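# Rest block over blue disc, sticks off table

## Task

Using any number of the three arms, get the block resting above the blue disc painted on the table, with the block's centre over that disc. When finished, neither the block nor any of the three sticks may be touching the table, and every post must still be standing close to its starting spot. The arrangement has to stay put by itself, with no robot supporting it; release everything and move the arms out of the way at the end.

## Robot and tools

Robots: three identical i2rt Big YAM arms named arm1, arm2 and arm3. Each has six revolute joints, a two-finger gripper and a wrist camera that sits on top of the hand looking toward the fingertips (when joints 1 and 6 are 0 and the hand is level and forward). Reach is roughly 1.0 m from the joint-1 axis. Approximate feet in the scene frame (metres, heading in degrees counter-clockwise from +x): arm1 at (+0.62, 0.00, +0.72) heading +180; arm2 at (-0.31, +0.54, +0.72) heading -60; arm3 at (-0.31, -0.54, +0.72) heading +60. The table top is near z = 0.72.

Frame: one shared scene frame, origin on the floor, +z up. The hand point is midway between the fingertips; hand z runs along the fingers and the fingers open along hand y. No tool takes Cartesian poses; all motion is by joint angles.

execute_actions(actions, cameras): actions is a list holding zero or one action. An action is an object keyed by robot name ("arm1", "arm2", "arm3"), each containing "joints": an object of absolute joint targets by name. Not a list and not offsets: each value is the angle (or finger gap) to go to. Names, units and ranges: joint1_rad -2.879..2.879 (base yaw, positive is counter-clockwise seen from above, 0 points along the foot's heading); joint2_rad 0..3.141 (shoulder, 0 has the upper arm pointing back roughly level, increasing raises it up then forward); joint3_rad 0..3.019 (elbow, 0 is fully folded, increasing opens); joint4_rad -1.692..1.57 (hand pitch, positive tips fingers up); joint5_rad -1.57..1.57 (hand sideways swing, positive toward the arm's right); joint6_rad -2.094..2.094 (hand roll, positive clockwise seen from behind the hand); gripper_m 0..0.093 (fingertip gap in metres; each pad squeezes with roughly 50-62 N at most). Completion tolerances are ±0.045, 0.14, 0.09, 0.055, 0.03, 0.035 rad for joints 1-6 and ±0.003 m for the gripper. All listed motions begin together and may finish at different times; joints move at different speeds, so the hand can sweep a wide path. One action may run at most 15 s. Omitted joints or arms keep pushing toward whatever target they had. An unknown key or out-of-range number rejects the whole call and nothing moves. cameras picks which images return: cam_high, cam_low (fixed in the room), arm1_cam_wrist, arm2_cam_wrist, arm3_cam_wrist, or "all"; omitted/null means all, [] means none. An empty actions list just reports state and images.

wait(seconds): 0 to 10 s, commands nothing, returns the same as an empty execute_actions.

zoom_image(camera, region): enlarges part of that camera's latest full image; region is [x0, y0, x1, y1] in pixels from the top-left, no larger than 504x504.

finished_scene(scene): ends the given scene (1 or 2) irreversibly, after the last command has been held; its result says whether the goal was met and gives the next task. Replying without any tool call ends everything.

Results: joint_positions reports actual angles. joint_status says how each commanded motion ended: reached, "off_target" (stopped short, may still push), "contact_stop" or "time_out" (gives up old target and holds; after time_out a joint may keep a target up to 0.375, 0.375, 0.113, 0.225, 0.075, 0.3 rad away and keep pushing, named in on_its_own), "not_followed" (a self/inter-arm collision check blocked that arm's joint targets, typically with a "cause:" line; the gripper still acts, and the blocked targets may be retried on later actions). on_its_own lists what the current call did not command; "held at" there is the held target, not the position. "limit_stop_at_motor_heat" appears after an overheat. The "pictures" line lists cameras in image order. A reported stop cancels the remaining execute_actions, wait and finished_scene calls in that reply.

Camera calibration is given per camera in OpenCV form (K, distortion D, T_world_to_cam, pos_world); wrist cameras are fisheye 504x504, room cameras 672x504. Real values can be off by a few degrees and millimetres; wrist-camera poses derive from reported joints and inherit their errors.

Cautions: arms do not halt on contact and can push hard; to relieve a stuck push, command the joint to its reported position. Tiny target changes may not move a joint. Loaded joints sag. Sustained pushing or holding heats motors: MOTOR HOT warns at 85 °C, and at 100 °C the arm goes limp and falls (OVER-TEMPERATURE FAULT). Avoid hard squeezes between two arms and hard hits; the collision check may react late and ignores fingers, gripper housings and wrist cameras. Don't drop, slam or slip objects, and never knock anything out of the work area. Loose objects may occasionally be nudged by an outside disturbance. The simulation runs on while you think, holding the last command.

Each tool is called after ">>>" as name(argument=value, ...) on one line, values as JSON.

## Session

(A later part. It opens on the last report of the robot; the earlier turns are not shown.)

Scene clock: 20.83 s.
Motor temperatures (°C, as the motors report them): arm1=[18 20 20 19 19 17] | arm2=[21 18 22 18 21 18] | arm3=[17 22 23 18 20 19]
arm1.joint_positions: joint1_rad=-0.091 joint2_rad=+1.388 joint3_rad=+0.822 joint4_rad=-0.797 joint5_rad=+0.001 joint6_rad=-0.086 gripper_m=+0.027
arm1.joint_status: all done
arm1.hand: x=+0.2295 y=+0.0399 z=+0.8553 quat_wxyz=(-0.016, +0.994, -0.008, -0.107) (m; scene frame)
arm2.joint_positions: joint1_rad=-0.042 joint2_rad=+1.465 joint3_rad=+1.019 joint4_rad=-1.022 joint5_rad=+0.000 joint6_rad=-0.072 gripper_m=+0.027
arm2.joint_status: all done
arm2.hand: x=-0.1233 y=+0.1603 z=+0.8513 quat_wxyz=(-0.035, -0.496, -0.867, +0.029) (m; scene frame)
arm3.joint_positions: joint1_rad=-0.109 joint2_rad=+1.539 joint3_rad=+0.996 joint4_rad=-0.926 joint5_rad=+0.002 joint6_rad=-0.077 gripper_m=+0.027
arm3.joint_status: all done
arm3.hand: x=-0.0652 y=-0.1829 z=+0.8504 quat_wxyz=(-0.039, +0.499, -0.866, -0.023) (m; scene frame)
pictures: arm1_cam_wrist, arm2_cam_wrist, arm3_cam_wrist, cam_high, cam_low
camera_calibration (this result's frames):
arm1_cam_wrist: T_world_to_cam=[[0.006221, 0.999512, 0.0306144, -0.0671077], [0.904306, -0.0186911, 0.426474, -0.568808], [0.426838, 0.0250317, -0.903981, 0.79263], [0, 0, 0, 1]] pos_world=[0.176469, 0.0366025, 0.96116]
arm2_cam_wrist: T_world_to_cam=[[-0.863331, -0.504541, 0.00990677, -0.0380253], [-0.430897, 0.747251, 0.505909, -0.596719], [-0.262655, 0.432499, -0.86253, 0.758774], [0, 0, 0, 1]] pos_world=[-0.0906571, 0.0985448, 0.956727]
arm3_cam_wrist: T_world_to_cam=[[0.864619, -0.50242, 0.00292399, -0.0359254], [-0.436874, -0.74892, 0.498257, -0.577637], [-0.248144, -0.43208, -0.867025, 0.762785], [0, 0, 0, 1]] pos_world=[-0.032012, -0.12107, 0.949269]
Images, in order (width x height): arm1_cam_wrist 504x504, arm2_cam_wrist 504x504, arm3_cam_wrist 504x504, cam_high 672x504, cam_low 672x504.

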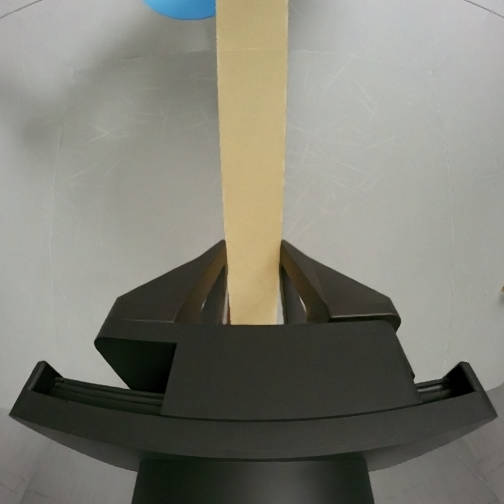

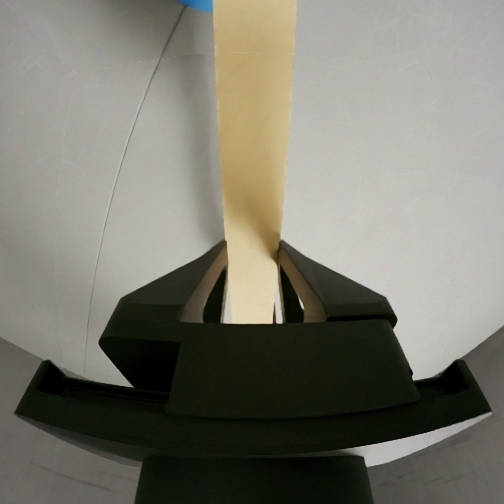

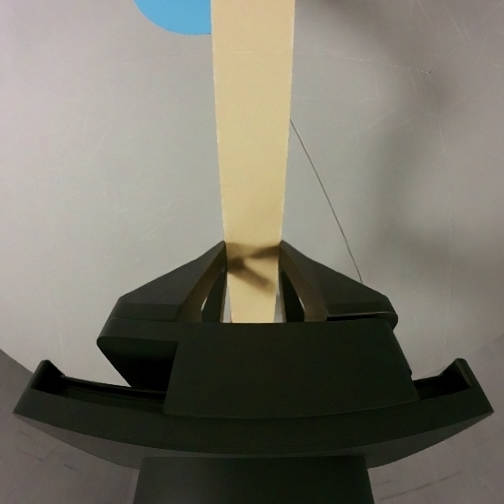

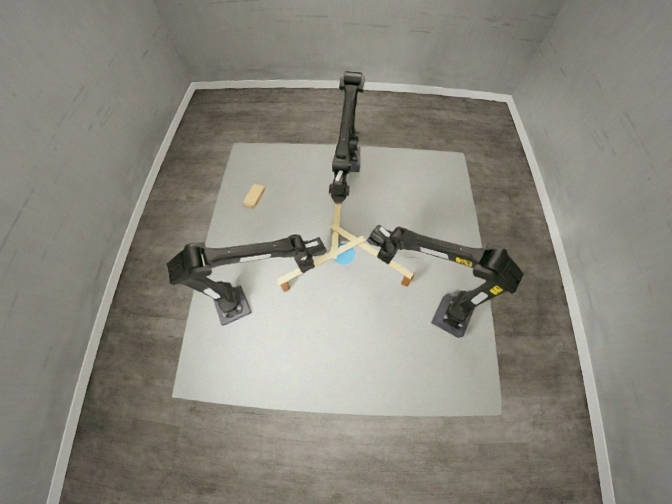

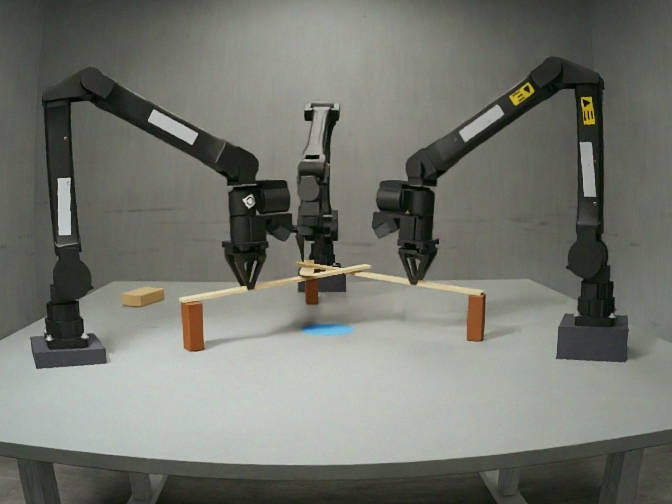

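>>> execute_actions(actions=[{"arm1":{"joints":{"joint2_rad":1.425,"joint4_rad":-0.755}}}], cameras=[])

>>> execute_actions(actions=[{"arm2":{"joints":{"gripper_m":0.05}},"arm3":{"joints":{"gripper_m":0.05}}}], cameras=["cam_high","cam_low"])

>>> zoom_image(camera="cam_high", region=[260, 160, 440, 310])

>>> zoom_image(camera="cam_low", region=[250, 200, 430, 310])

Scene clock: 21.87 s.
Motor temperatures (°C, as the motors report them): arm1=[18 20 20 19 19 17] | arm2=[21 18 22 18 21 18] | arm3=[17 22 23 18 20 19]
arm1.joint_positions: joint1_rad=-0.091 joint2_rad=+1.413 joint3_rad=+0.822 joint4_rad=-0.775 joint5_rad=+0.001 joint6_rad=-0.086 gripper_m=+0.027
arm1.joint_status: all done
arm1.hand: x=+0.2258 y=+0.0404 z=+0.8471 quat_wxyz=(-0.016, +0.994, -0.008, -0.106) (m; scene frame)
arm2.joint_positions: joint1_rad=-0.042 joint2_rad=+1.465 joint3_rad=+1.019 joint4_rad=-1.022 joint5_rad=+0.001 joint6_rad=-0.069 gripper_m=+0.027
arm2.joint_status: not commanded
arm2.hand: x=-0.1234 y=+0.1603 z=+0.8513 quat_wxyz=(-0.035, -0.497, -0.867, +0.029) (m; scene frame)
arm3.joint_positions: joint1_rad=-0.109 joint2_rad=+1.539 joint3_rad=+0.994 joint4_rad=-0.926 joint5_rad=+0.002 joint6_rad=-0.077 gripper_m=+0.027
arm3.joint_status: not commanded
arm3.hand: x=-0.0657 y=-0.1836 z=+0.8497 quat_wxyz=(-0.038, +0.499, -0.866, -0.022) (m; scene frame)
pictures: none
No camera images: the call's "cameras" was empty. Leave "cameras" out to get every camera's image.

Scene clock: 22.47 s.
Motor temperatures (°C, as the motors report them): arm1=[18 20 20 19 19 17] | arm2=[21 18 22 18 21 18] | arm3=[17 22 23 18 20 19]
arm1.joint_positions: joint1_rad=-0.091 joint2_rad=+1.413 joint3_rad=+0.822 joint4_rad=-0.771 joint5_rad=+0.001 joint6_rad=-0.086 gripper_m=+0.027
arm1.joint_status: not commanded
arm1.hand: x=+0.2249 y=+0.0404 z=+0.8473 quat_wxyz=(-0.016, +0.994, -0.008, -0.107) (m; scene frame)
arm2.joint_positions: joint1_rad=-0.042 joint2_rad=+1.465 joint3_rad=+1.019 joint4_rad=-1.022 joint5_rad=+0.001 joint6_rad=-0.069 gripper_m=+0.050
arm2.joint_status: all done
arm2.hand: x=-0.1234 y=+0.1603 z=+0.8513 quat_wxyz=(-0.035, -0.497, -0.866, +0.029) (m; scene frame)
arm3.joint_positions: joint1_rad=-0.109 joint2_rad=+1.539 joint3_rad=+0.994 joint4_rad=-0.926 joint5_rad=+0.002 joint6_rad=-0.077 gripper_m=+0.050
arm3.joint_status: all done
arm3.hand: x=-0.0657 y=-0.1836 z=+0.8497 quat_wxyz=(-0.038, +0.499, -0.866, -0.022) (m; scene frame)
pictures: cam_high, cam_low
Images, in order (width x height): cam_high 672x504, cam_low 672x504.

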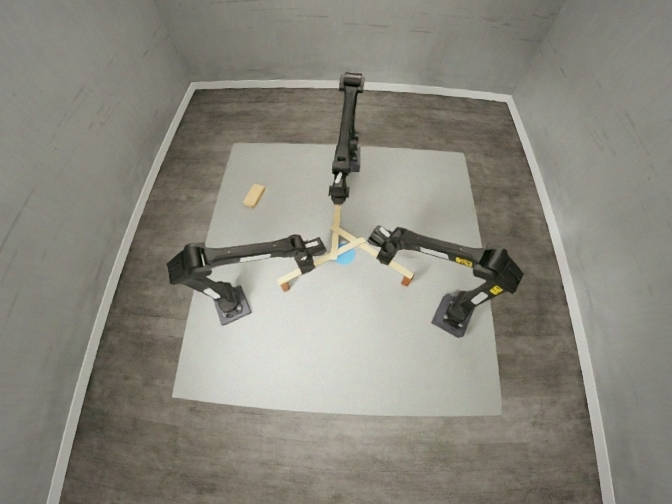

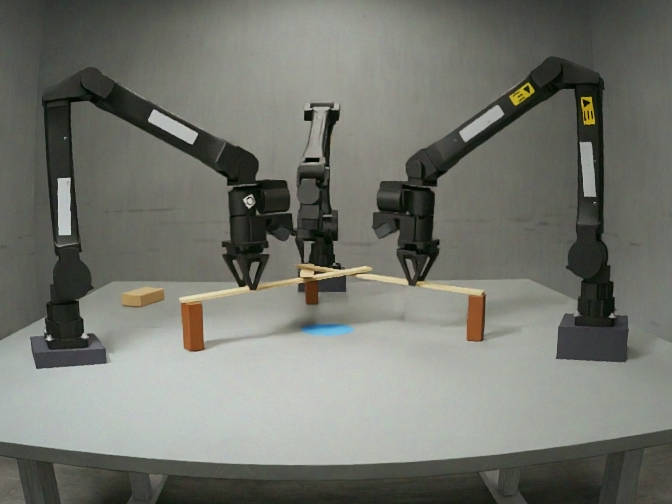

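Region (260, 160, 440, 310) of cam_high's 672x504 image, scaled by 2.800, with more detail than that image has.

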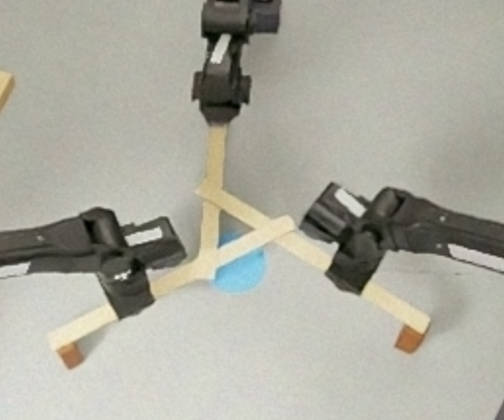

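Region (250, 200, 430, 310) of cam_low's 672x504 image, scaled by 2.800, with more detail than that image has.

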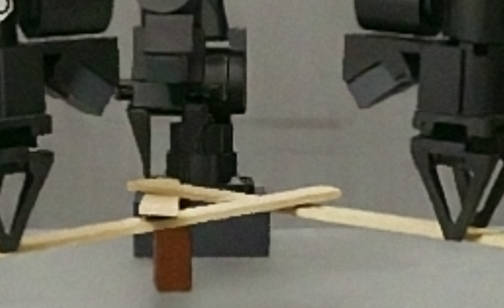

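>>> execute_actions(actions=[{"arm1":{"joints":{"gripper_m":0.05}}}], cameras=[])

>>> execute_actions(actions=[{"arm1":{"joints":{"joint2_rad":1.2}},"arm2":{"joints":{"joint2_rad":0.5}},"arm3":{"joints":{"joint2_rad":0.5}}}], cameras=[])

>>> execute_actions(actions=[{"arm1":{"joints":{"joint1_rad":-1.035,"joint2_rad":1.6,"joint3_rad":1.65,"joint4_rad":-1.18,"joint6_rad":-0.585,"gripper_m":0.093}}}], cameras=[])

>>> execute_actions(actions=[{"arm1":{"joints":{"joint2_rad":2.015}}}])

Scene clock: 23.70 s.
Motor temperatures (°C, as the motors report them): arm1=[18 20 20 19 19 17] | arm2=[21 18 22 18 21 18] | arm3=[17 22 23 18 20 19]
arm1.joint_positions: joint1_rad=-0.091 joint2_rad=+1.413 joint3_rad=+0.822 joint4_rad=-0.771 joint5_rad=+0.001 joint6_rad=-0.086 gripper_m=+0.050
arm1.joint_status: all done
arm1.hand: x=+0.2249 y=+0.0404 z=+0.8473 quat_wxyz=(-0.016, +0.994, -0.008, -0.107) (m; scene frame)
arm2.joint_positions: joint1_rad=-0.042 joint2_rad=+1.465 joint3_rad=+1.019 joint4_rad=-1.022 joint5_rad=+0.001 joint6_rad=-0.069 gripper_m=+0.050
arm2.joint_status: not commanded
arm2.hand: x=-0.1234 y=+0.1603 z=+0.8513 quat_wxyz=(-0.035, -0.497, -0.866, +0.029) (m; scene frame)
arm3.joint_positions: joint1_rad=-0.109 joint2_rad=+1.539 joint3_rad=+0.994 joint4_rad=-0.926 joint5_rad=+0.002 joint6_rad=-0.077 gripper_m=+0.050
arm3.joint_status: not commanded
arm3.hand: x=-0.0657 y=-0.1836 z=+0.8497 quat_wxyz=(-0.038, +0.499, -0.866, -0.022) (m; scene frame)
pictures: none
No camera images: the call's "cameras" was empty. Leave "cameras" out to get every camera's image.

Scene clock: 25.23 s.
Motor temperatures (°C, as the motors report them): arm1=[18 20 20 19 19 17] | arm2=[21 18 22 18 21 18] | arm3=[17 22 24 18 20 19]
arm1.joint_positions: joint1_rad=-0.091 joint2_rad=+1.192 joint3_rad=+0.822 joint4_rad=-0.771 joint5_rad=+0.001 joint6_rad=-0.086 gripper_m=+0.050
arm1.joint_status: all done
arm1.hand: x=+0.2197 y=+0.0400 z=+0.9315 quat_wxyz=(-0.026, +0.976, -0.007, -0.216) (m; scene frame)
arm2.joint_positions: joint1_rad=-0.042 joint2_rad=+0.494 joint3_rad=+1.016 joint4_rad=-1.022 joint5_rad=+0.001 joint6_rad=-0.069 gripper_m=+0.050
arm2.joint_status: all done
arm2.hand: x=-0.1863 y=+0.2935 z=+1.1907 quat_wxyz=(-0.417, -0.428, -0.750, +0.284) (m; scene frame)
arm3.joint_positions: joint1_rad=-0.109 joint2_rad=+0.494 joint3_rad=+0.984 joint4_rad=-0.926 joint5_rad=+0.002 joint6_rad=-0.077 gripper_m=+0.050
arm3.joint_status: all done
arm3.hand: x=-0.1443 y=-0.3039 z=+1.2289 quat_wxyz=(-0.479, +0.420, -0.735, -0.232) (m; scene frame)
pictures: none
No camera images: the call's "cameras" was empty. Leave "cameras" out to get every camera's image.

Scene clock: 26.80 s.
Motor temperatures (°C, as the motors report them): arm1=[18 20 21 19 19 17] | arm2=[21 18 22 18 21 18] | arm3=[17 22 24 18 20 19]
arm1.joint_positions: joint1_rad=-1.047 joint2_rad=+1.612 joint3_rad=+1.598 joint4_rad=-1.165 joint5_rad=+0.000 joint6_rad=-0.569 gripper_m=+0.093
arm1.joint_status: all done
arm1.hand: x=+0.3376 y=+0.5035 z=+1.0633 quat_wxyz=(-0.146, +0.950, -0.238, -0.138) (m; scene frame)
arm2.joint_positions: joint1_rad=-0.042 joint2_rad=+0.494 joint3_rad=+1.016 joint4_rad=-1.022 joint5_rad=+0.001 joint6_rad=-0.069 gripper_m=+0.050
arm2.joint_status: not commanded
arm2.hand: x=-0.1863 y=+0.2935 z=+1.1907 quat_wxyz=(-0.417, -0.428, -0.750, +0.284) (m; scene frame)
arm3.joint_positions: joint1_rad=-0.109 joint2_rad=+0.494 joint3_rad=+0.984 joint4_rad=-0.926 joint5_rad=+0.002 joint6_rad=-0.077 gripper_m=+0.050
arm3.joint_status: not commanded
arm3.hand: x=-0.1443 y=-0.3039 z=+1.2289 quat_wxyz=(-0.479, +0.420, -0.735, -0.232) (m; scene frame)
pictures: none
No camera images: the call's "cameras" was empty. Leave "cameras" out to get every camera's image.

Scene clock: 28.07 s.
Motor temperatures (°C, as the motors report them): arm1=[18 20 21 19 19 17] | arm2=[21 18 22 18 21 18] | arm3=[17 22 24 18 20 19]
arm1.joint_positions: joint1_rad=-1.047 joint2_rad=+2.045 joint3_rad=+1.619 joint4_rad=-1.167 joint5_rad=+0.000 joint6_rad=-0.570 gripper_m=+0.093
arm1.joint_status: all done
arm1.hand: x=+0.3279 y=+0.5205 z=+0.8231 quat_wxyz=(+0.003, +0.970, -0.242, +0.003) (m; scene frame)
arm2.joint_positions: joint1_rad=-0.042 joint2_rad=+0.494 joint3_rad=+1.016 joint4_rad=-1.022 joint5_rad=+0.001 joint6_rad=-0.069 gripper_m=+0.050
arm2.joint_status: not commanded
arm2.hand: x=-0.1863 y=+0.2935 z=+1.1907 quat_wxyz=(-0.417, -0.428, -0.750, +0.284) (m; scene frame)
arm3.joint_positions: joint1_rad=-0.109 joint2_rad=+0.494 joint3_rad=+0.984 joint4_rad=-0.926 joint5_rad=+0.002 joint6_rad=-0.077 gripper_m=+0.050
arm3.joint_status: not commanded
arm3.hand: x=-0.1443 y=-0.3039 z=+1.2289 quat_wxyz=(-0.479, +0.420, -0.735, -0.232) (m; scene frame)
pictures: arm1_cam_wrist, arm2_cam_wrist, arm3_cam_wrist, cam_high, cam_low
camera_calibration (this result's frames):
arm1_cam_wrist: T_world_to_cam=[[0.45869, 0.888565, -0.00746785, -0.606405], [0.702625, -0.357535, 0.615213, -0.547936], [0.543986, -0.287439, -0.788326, 0.738493], [0, 0, 0, 1]] pos_world=[0.261416, 0.555196, 0.914742]
arm2_cam_wrist: T_world_to_cam=[[-0.877875, -0.474583, 0.0640751, -0.104537], [-0.454663, 0.783953, -0.422728, 0.195466], [0.150388, -0.400235, -0.903989, 1.3481], [0, 0, 0, 1]] pos_world=[-0.205636, 0.336707, 1.30799]
arm3_cam_wrist: T_world_to_cam=[[0.838605, -0.541146, 0.0624639, -0.118087], [-0.447326, -0.749537, -0.487948, 0.318754], [0.31087, 0.381254, -0.870635, 1.35129], [0, 0, 0, 1]] pos_world=[-0.17846, -0.340169, 1.33939]
Images, in order (width x height): arm1_cam_wrist 504x504, arm2_cam_wrist 504x504, arm3_cam_wrist 504x504, cam_high 672x504, cam_low 672x504.

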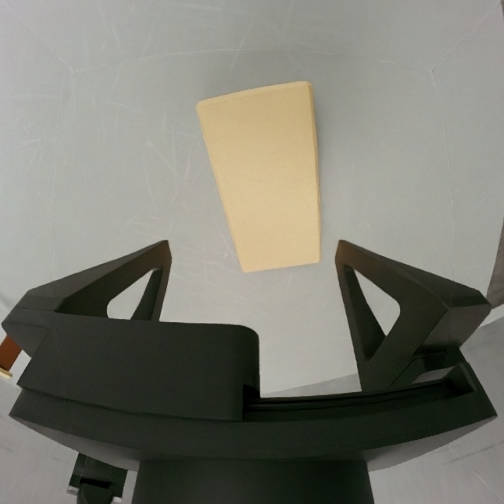

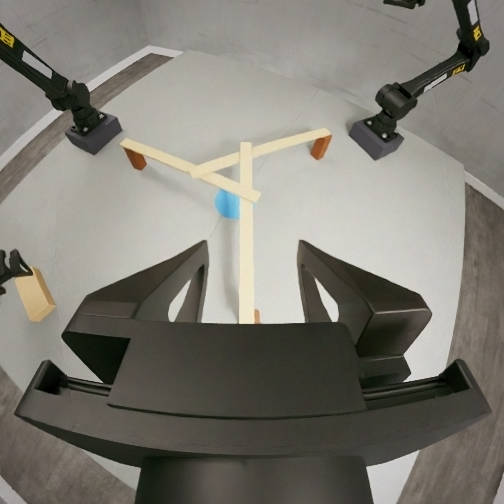

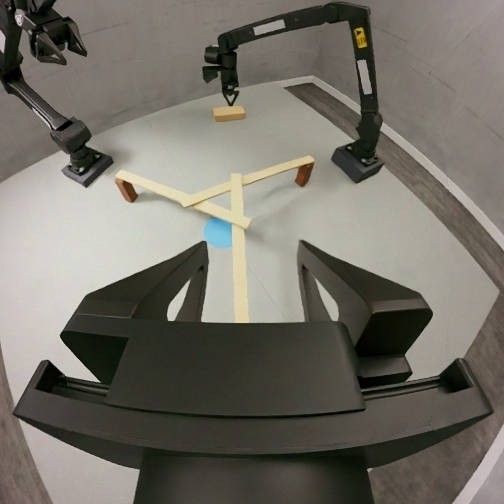

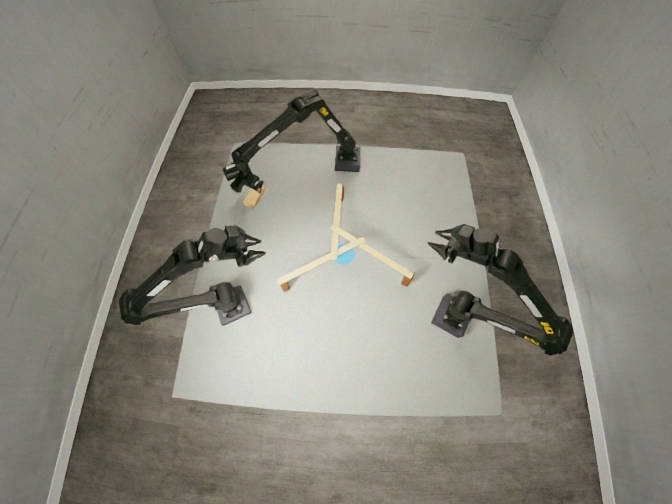

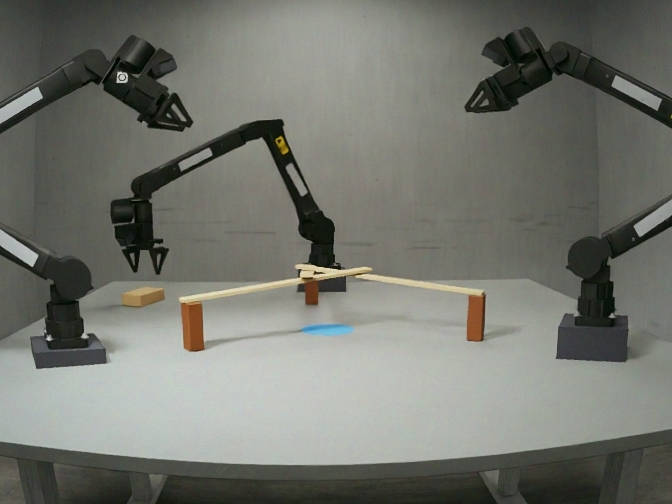

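>>> execute_actions(actions=[{"arm1":{"joints":{"joint1_rad":-1.065,"joint6_rad":-0.76,"joint2_rad":2.085,"joint3_rad":1.59,"joint4_rad":-1.08}},"arm2":{"joints":{"joint2_rad":0.1}},"arm3":{"joints":{"joint2_rad":0.1}}}], cameras=["arm1_cam_wrist"])

Scene clock: 29.97 s.
Motor temperatures (°C, as the motors report them): arm1=[18 21 21 19 19 17] | arm2=[21 18 22 18 21 18] | arm3=[17 21 24 18 20 19]
arm1.joint_positions: joint1_rad=-1.052 joint2_rad=+2.073 joint3_rad=+1.594 joint4_rad=-1.097 joint5_rad=+0.000 joint6_rad=-0.744 gripper_m=+0.093
arm1.joint_status: all done
arm1.hand: x=+0.3285 y=+0.5256 z=+0.7983 quat_wxyz=(-0.003, +0.987, -0.159, -0.003) (m; scene frame)
arm2.joint_positions: joint1_rad=-0.042 joint2_rad=+0.095 joint3_rad=+1.016 joint4_rad=-1.022 joint5_rad=+0.001 joint6_rad=-0.069 gripper_m=+0.050
arm2.joint_status: all done
arm2.hand: x=-0.2476 y=+0.4187 z=+1.2633 quat_wxyz=(-0.551, -0.369, -0.648, +0.373) (m; scene frame)
arm3.joint_positions: joint1_rad=-0.109 joint2_rad=+0.087 joint3_rad=+0.984 joint4_rad=-0.926 joint5_rad=+0.002 joint6_rad=-0.077 gripper_m=+0.050
arm3.joint_status: all done
arm3.hand: x=-0.2260 y=-0.4239 z=+1.3073 quat_wxyz=(-0.624, +0.357, -0.626, -0.301) (m; scene frame)
pictures: arm1_cam_wrist
camera_calibration (this result's frames):
arm1_cam_wrist: T_world_to_cam=[[0.302325, 0.9532, 0.0030994, -0.602382], [0.758757, -0.242619, 0.604503, -0.60153], [0.576964, -0.180404, -0.796597, 0.659571], [0, 0, 0, 1]] pos_world=[0.257981, 0.547238, 0.890906]
Images, in order (width x height): arm1_cam_wrist 504x504.

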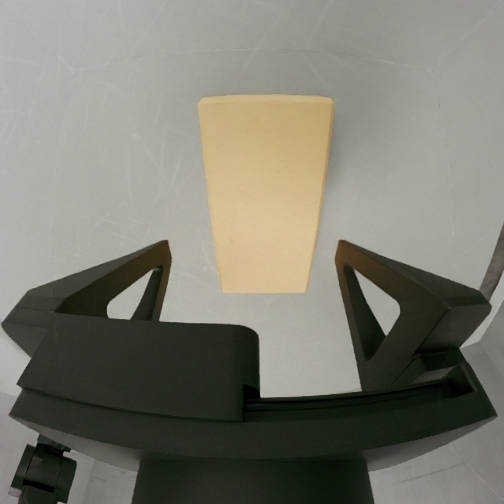

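>>> execute_actions(actions=[{"arm1":{"joints":{"joint1_rad":-1.035,"joint2_rad":2.16,"joint4_rad":-0.995}}}], cameras=["arm1_cam_wrist"])

>>> execute_actions(actions=[{"arm1":{"joints":{"gripper_m":0}}}], cameras=[])

>>> execute_actions(actions=[{"arm1":{"joints":{"joint2_rad":1.8,"joint3_rad":1.76,"joint4_rad":-1.3}}}], cameras=[])

>>> execute_actions(actions=[{"arm1":{"joints":{"joint1_rad":-0.015,"joint6_rad":0.01,"joint2_rad":1.9}}}], cameras=["arm1_cam_wrist","cam_low"])

Scene clock: 31.43 s.
Motor temperatures (°C, as the motors report them): arm1=[18 21 21 19 19 17] | arm2=[21 18 22 18 21 18] | arm3=[17 21 24 18 20 19]
arm1.joint_positions: joint1_rad=-1.048 joint2_rad=+2.160 joint3_rad=+1.589 joint4_rad=-1.011 joint5_rad=+0.000 joint6_rad=-0.744 gripper_m=+0.093
arm1.joint_status: all done
arm1.hand: x=+0.3232 y=+0.5307 z=+0.7460 quat_wxyz=(-0.001, +0.988, -0.157, -0.001) (m; scene frame)
arm2.joint_positions: joint1_rad=-0.042 joint2_rad=+0.095 joint3_rad=+1.016 joint4_rad=-1.022 joint5_rad=+0.001 joint6_rad=-0.069 gripper_m=+0.050
arm2.joint_status: not commanded
arm2.hand: x=-0.2476 y=+0.4187 z=+1.2633 quat_wxyz=(-0.551, -0.369, -0.648, +0.373) (m; scene frame)
arm3.joint_positions: joint1_rad=-0.109 joint2_rad=+0.087 joint3_rad=+0.984 joint4_rad=-0.926 joint5_rad=+0.002 joint6_rad=-0.077 gripper_m=+0.050
arm3.joint_status: not commanded
arm3.hand: x=-0.2260 y=-0.4239 z=+1.3073 quat_wxyz=(-0.624, +0.357, -0.626, -0.301) (m; scene frame)
pictures: arm1_cam_wrist
camera_calibration (this result's frames):
arm1_cam_wrist: T_world_to_cam=[[0.298681, 0.954353, -0.00026753, -0.602459], [0.758183, -0.237116, 0.6074, -0.569561], [0.579611, -0.181622, -0.794396, 0.620045], [0, 0, 0, 1]] pos_world=[0.252389, 0.55252, 0.838351]
Images, in order (width x height): arm1_cam_wrist 504x504.

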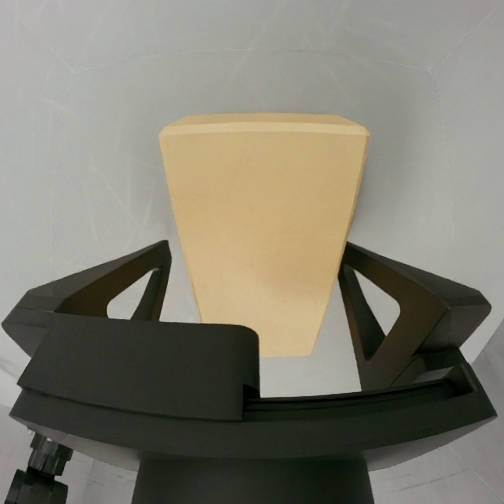

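Scene clock: 32.13 s.
Motor temperatures (°C, as the motors report them): arm1=[18 21 21 19 19 17] | arm2=[21 18 22 18 21 18] | arm3=[17 21 24 18 20 19]
arm1.joint_positions: joint1_rad=-1.048 joint2_rad=+2.160 joint3_rad=+1.589 joint4_rad=-1.007 joint5_rad=+0.001 joint6_rad=-0.745 gripper_m=+0.069
arm1.joint_status: gripper_m off_target (ended at +0.069, target +0.000)
arm1.hand: x=+0.3226 y=+0.5313 z=+0.7460 quat_wxyz=(-0.003, +0.988, -0.156, -0.002) (m; scene frame)
arm2.joint_positions: joint1_rad=-0.042 joint2_rad=+0.095 joint3_rad=+1.016 joint4_rad=-1.022 joint5_rad=+0.001 joint6_rad=-0.069 gripper_m=+0.050
arm2.joint_status: not commanded
arm2.hand: x=-0.2476 y=+0.4187 z=+1.2633 quat_wxyz=(-0.551, -0.369, -0.648, +0.373) (m; scene frame)
arm3.joint_positions: joint1_rad=-0.109 joint2_rad=+0.087 joint3_rad=+0.984 joint4_rad=-0.926 joint5_rad=+0.002 joint6_rad=-0.077 gripper_m=+0.050
arm3.joint_status: not commanded
arm3.hand: x=-0.2260 y=-0.4239 z=+1.3073 quat_wxyz=(-0.624, +0.357, -0.626, -0.301) (m; scene frame)
pictures: none
No camera images: the call's "cameras" was empty. Leave "cameras" out to get every camera's image.

Scene clock: 33.57 s.
Motor temperatures (°C, as the motors report them): arm1=[18 21 21 19 19 17] | arm2=[21 18 22 18 21 18] | arm3=[17 21 24 18 20 19]
arm1.joint_positions: joint1_rad=-1.048 joint2_rad=+1.808 joint3_rad=+1.733 joint4_rad=-1.288 joint5_rad=+0.001 joint6_rad=-0.745 gripper_m=+0.069
arm1.joint_status: all done
arm1.hand: x=+0.3243 y=+0.5285 z=+1.0041 quat_wxyz=(-0.087, +0.982, -0.155, -0.068) (m; scene frame)
arm2.joint_positions: joint1_rad=-0.042 joint2_rad=+0.095 joint3_rad=+1.016 joint4_rad=-1.022 joint5_rad=+0.001 joint6_rad=-0.069 gripper_m=+0.050
arm2.joint_status: not commanded
arm2.hand: x=-0.2476 y=+0.4187 z=+1.2633 quat_wxyz=(-0.551, -0.369, -0.648, +0.373) (m; scene frame)
arm3.joint_positions: joint1_rad=-0.109 joint2_rad=+0.087 joint3_rad=+0.984 joint4_rad=-0.926 joint5_rad=+0.002 joint6_rad=-0.077 gripper_m=+0.050
arm3.joint_status: not commanded
arm3.hand: x=-0.2260 y=-0.4239 z=+1.3073 quat_wxyz=(-0.624, +0.357, -0.626, -0.301) (m; scene frame)
pictures: none
No camera images: the call's "cameras" was empty. Leave "cameras" out to get every camera's image.

Scene clock: 35.33 s.
Motor temperatures (°C, as the motors report them): arm1=[19 22 22 19 19 17] | arm2=[21 18 22 18 21 18] | arm3=[17 21 24 18 20 19]
arm1.joint_positions: joint1_rad=-0.010 joint2_rad=+1.929 joint3_rad=+1.733 joint4_rad=-1.288 joint5_rad=-0.003 joint6_rad=-0.006 gripper_m=+0.069
arm1.joint_status: all done
arm1.hand: x=+0.0068 y=+0.0113 z=+0.9288 quat_wxyz=(-0.005, +0.999, -0.007, -0.047) (m; scene frame)
arm2.joint_positions: joint1_rad=-0.042 joint2_rad=+0.095 joint3_rad=+1.016 joint4_rad=-1.022 joint5_rad=+0.001 joint6_rad=-0.069 gripper_m=+0.050
arm2.joint_status: not commanded
arm2.hand: x=-0.2476 y=+0.4187 z=+1.2633 quat_wxyz=(-0.551, -0.369, -0.648, +0.373) (m; scene frame)
arm3.joint_positions: joint1_rad=-0.109 joint2_rad=+0.087 joint3_rad=+0.984 joint4_rad=-0.926 joint5_rad=+0.002 joint6_rad=-0.077 gripper_m=+0.050
arm3.joint_status: not commanded
arm3.hand: x=-0.2260 y=-0.4239 z=+1.3073 quat_wxyz=(-0.624, +0.357, -0.626, -0.301) (m; scene frame)
pictures: arm1_cam_wrist, cam_low
camera_calibration (this result's frames):
arm1_cam_wrist: T_world_to_cam=[[0.00230214, 0.999967, 0.00781809, -0.0182162], [0.846882, -0.00610708, 0.531745, -0.49685], [0.531775, 0.00539685, -0.846868, 0.901271], [0, 0, 0, 1]] pos_world=[-0.0584585, 0.0103173, 1.0276]
Images, in order (width x height): arm1_cam_wrist 504x504, cam_low 672x504.

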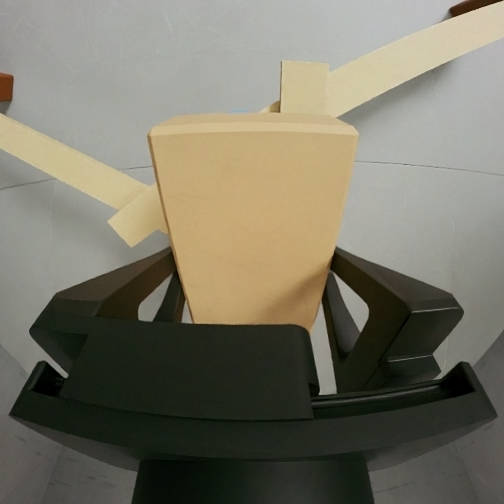

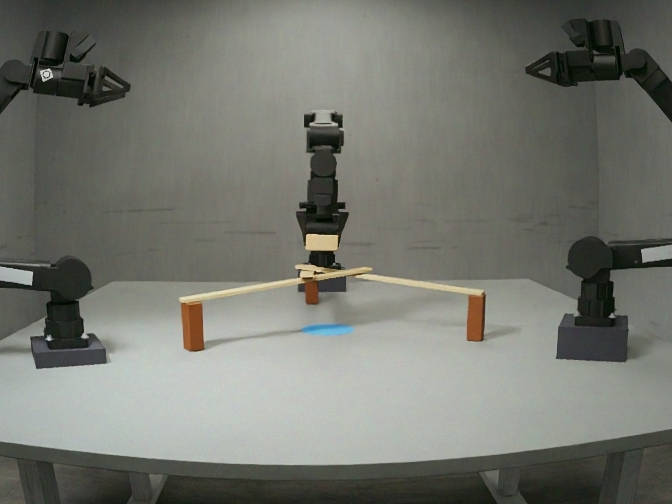

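>>> execute_actions(actions=[{"arm1":{"joints":{"joint1_rad":0.012,"joint2_rad":1.98,"joint4_rad":-1.32}}}], cameras=["arm1_cam_wrist","cam_low"])

>>> zoom_image(camera="cam_low", region=[250, 200, 430, 310])

Scene clock: 36.63 s.
Motor temperatures (°C, as the motors report them): arm1=[19 22 22 19 19 17] | arm2=[21 18 22 18 21 18] | arm3=[17 21 24 18 20 19]
arm1.joint_positions: joint1_rad=+0.001 joint2_rad=+1.989 joint3_rad=+1.733 joint4_rad=-1.306 joint5_rad=-0.003 joint6_rad=-0.005 gripper_m=+0.069
arm1.joint_status: all done
arm1.hand: x=+0.0112 y=+0.0054 z=+0.8932 quat_wxyz=(-0.004, +1.000, -0.003, -0.009) (m; scene frame)
arm2.joint_positions: joint1_rad=-0.042 joint2_rad=+0.095 joint3_rad=+1.016 joint4_rad=-1.022 joint5_rad=+0.001 joint6_rad=-0.069 gripper_m=+0.050
arm2.joint_status: not commanded
arm2.hand: x=-0.2476 y=+0.4187 z=+1.2633 quat_wxyz=(-0.551, -0.369, -0.648, +0.373) (m; scene frame)
arm3.joint_positions: joint1_rad=-0.109 joint2_rad=+0.087 joint3_rad=+0.984 joint4_rad=-0.926 joint5_rad=+0.002 joint6_rad=-0.077 gripper_m=+0.050
arm3.joint_status: not commanded
arm3.hand: x=-0.2260 y=-0.4239 z=+1.3073 quat_wxyz=(-0.624, +0.357, -0.626, -0.301) (m; scene frame)
pictures: arm1_cam_wrist, cam_low
camera_calibration (this result's frames):
arm1_cam_wrist: T_world_to_cam=[[-0.00687521, 0.999956, 0.00640346, -0.0106232], [0.802939, 0.00170361, 0.596058, -0.53865], [0.596021, 0.00923962, -0.802916, 0.828751], [0, 0, 0, 1]] pos_world=[-0.0615229, 0.00388304, 0.986552]
Images, in order (width x height): arm1_cam_wrist 504x504, cam_low 672x504.

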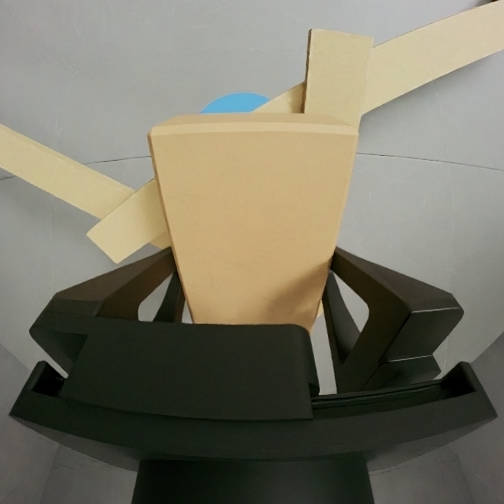

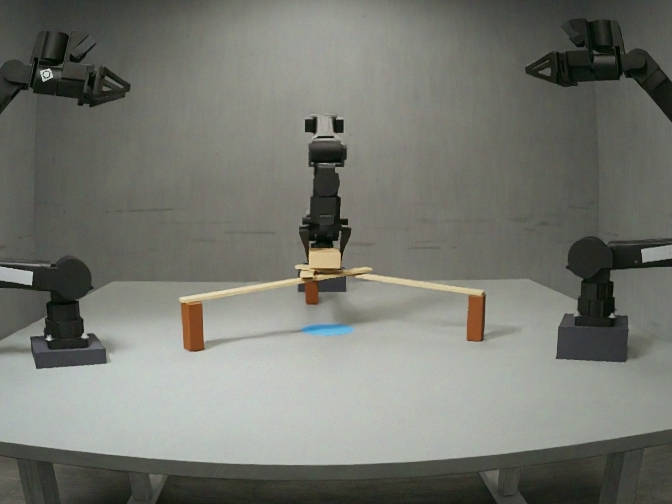

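Region (250, 200, 430, 310) of cam_low's 672x504 image, scaled by 2.800, with more detail than that image has.

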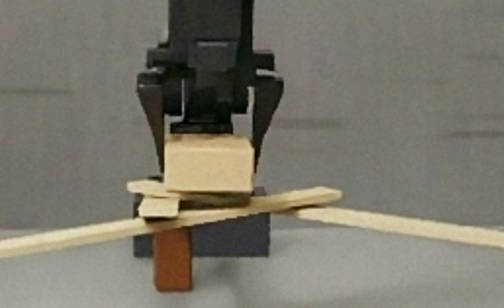

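>>> execute_actions(actions=[{"arm1":{"joints":{"joint2_rad":2.018}}}], cameras=["cam_low"])

>>> zoom_image(camera="cam_low", region=[250, 200, 430, 310])

Scene clock: 38.93 s.
Motor temperatures (°C, as the motors report them): arm1=[19 22 22 19 19 17] | arm2=[21 18 22 18 21 18] | arm3=[17 21 24 18 20 19]
arm1.joint_positions: joint1_rad=+0.001 joint2_rad=+2.008 joint3_rad=+1.733 joint4_rad=-1.306 joint5_rad=-0.001 joint6_rad=-0.005 gripper_m=+0.069
arm1.joint_status: all done
arm1.hand: x=+0.0119 y=+0.0059 z=+0.8817 quat_wxyz=(-0.006, +1.000, -0.003, +0.002) (m; scene frame)
arm2.joint_positions: joint1_rad=-0.042 joint2_rad=+0.095 joint3_rad=+1.016 joint4_rad=-1.022 joint5_rad=+0.001 joint6_rad=-0.069 gripper_m=+0.050
arm2.joint_status: not commanded
arm2.hand: x=-0.2476 y=+0.4187 z=+1.2633 quat_wxyz=(-0.551, -0.369, -0.648, +0.373) (m; scene frame)
arm3.joint_positions: joint1_rad=-0.109 joint2_rad=+0.087 joint3_rad=+0.984 joint4_rad=-0.926 joint5_rad=+0.002 joint6_rad=-0.077 gripper_m=+0.050
arm3.joint_status: not commanded
arm3.hand: x=-0.2260 y=-0.4239 z=+1.3073 quat_wxyz=(-0.624, +0.357, -0.626, -0.301) (m; scene frame)
pictures: cam_low
Images, in order (width x height): cam_low 672x504.

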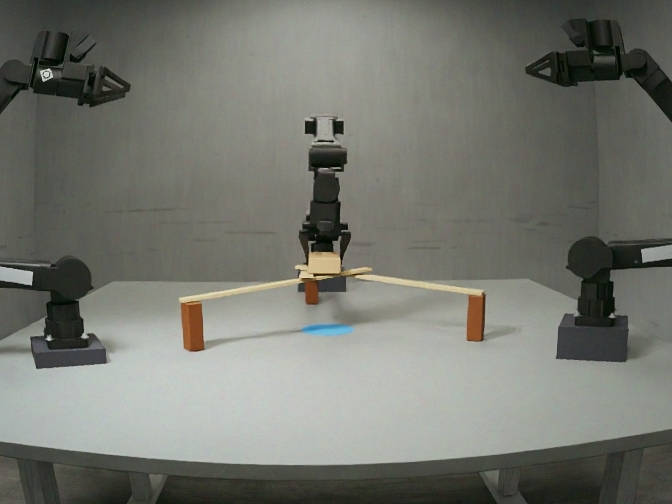

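Region (250, 200, 430, 310) of cam_low's 672x504 image, scaled by 2.800, with more detail than that image has.

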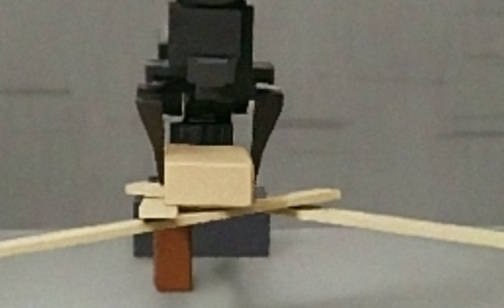

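>>> execute_actions(actions=[{"arm1":{"joints":{"gripper_m":0.085}}}], cameras=[])

>>> execute_actions(actions=[{"arm1":{"joints":{"joint2_rad":1.2}}}], cameras=["cam_low","cam_high"])

Scene clock: 40.00 s.
Motor temperatures (°C, as the motors report them): arm1=[19 22 22 19 19 17] | arm2=[21 18 22 18 21 18] | arm3=[17 21 24 18 20 19]
arm1.joint_positions: joint1_rad=+0.001 joint2_rad=+2.008 joint3_rad=+1.733 joint4_rad=-1.306 joint5_rad=-0.001 joint6_rad=-0.004 gripper_m=+0.085
arm1.joint_status: all done
arm1.hand: x=+0.0119 y=+0.0059 z=+0.8817 quat_wxyz=(-0.006, +1.000, -0.003, +0.002) (m; scene frame)
arm2.joint_positions: joint1_rad=-0.042 joint2_rad=+0.095 joint3_rad=+1.016 joint4_rad=-1.022 joint5_rad=+0.001 joint6_rad=-0.069 gripper_m=+0.050
arm2.joint_status: not commanded
arm2.hand: x=-0.2476 y=+0.4187 z=+1.2633 quat_wxyz=(-0.551, -0.369, -0.648, +0.373) (m; scene frame)
arm3.joint_positions: joint1_rad=-0.109 joint2_rad=+0.087 joint3_rad=+0.984 joint4_rad=-0.926 joint5_rad=+0.002 joint6_rad=-0.077 gripper_m=+0.050
arm3.joint_status: not commanded
arm3.hand: x=-0.2260 y=-0.4239 z=+1.3073 quat_wxyz=(-0.624, +0.357, -0.626, -0.301) (m; scene frame)
pictures: none
No camera images: the call's "cameras" was empty. Leave "cameras" out to get every camera's image.

Scene clock: 41.73 s.
Motor temperatures (°C, as the motors report them): arm1=[19 22 22 19 19 17] | arm2=[21 18 22 18 21 18] | arm3=[17 21 24 18 20 19]
arm1.joint_positions: joint1_rad=+0.001 joint2_rad=+1.201 joint3_rad=+1.748 joint4_rad=-1.307 joint5_rad=-0.001 joint6_rad=-0.004 gripper_m=+0.085
arm1.joint_status: all done
arm1.hand: x=+0.1712 y=-0.0010 z=+1.3228 quat_wxyz=(-0.008, +0.917, -0.001, -0.398) (m; scene frame)
arm2.joint_positions: joint1_rad=-0.042 joint2_rad=+0.095 joint3_rad=+1.016 joint4_rad=-1.022 joint5_rad=+0.001 joint6_rad=-0.069 gripper_m=+0.050
arm2.joint_status: not commanded
arm2.hand: x=-0.2476 y=+0.4187 z=+1.2633 quat_wxyz=(-0.551, -0.369, -0.648, +0.373) (m; scene frame)
arm3.joint_positions: joint1_rad=-0.109 joint2_rad=+0.087 joint3_rad=+0.984 joint4_rad=-0.926 joint5_rad=+0.002 joint6_rad=-0.077 gripper_m=+0.050
arm3.joint_status: not commanded
arm3.hand: x=-0.2260 y=-0.4239 z=+1.3073 quat_wxyz=(-0.624, +0.357, -0.626, -0.301) (m; scene frame)
pictures: cam_high, cam_low
Images, in order (width x height): cam_high 672x504, cam_low 672x504.

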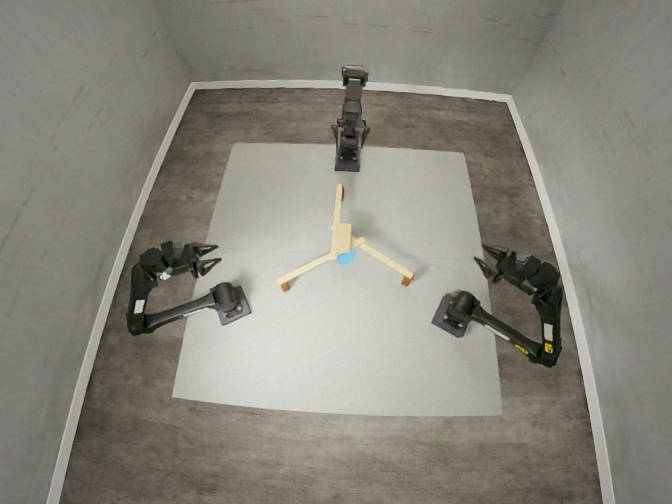

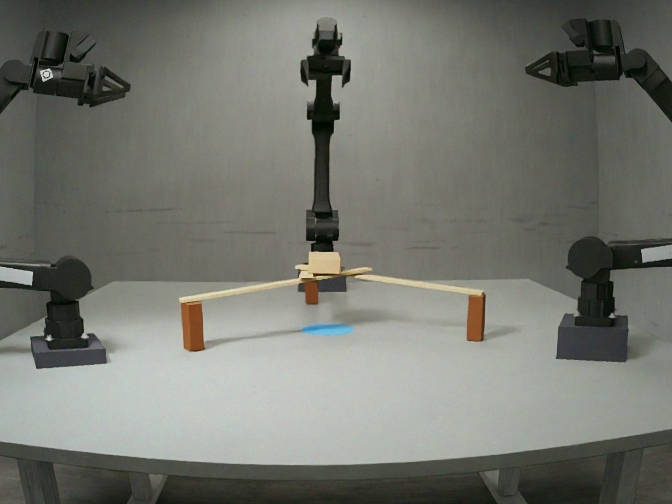

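>>> finished_scene(scene=2)

The scene is finished: the task was done.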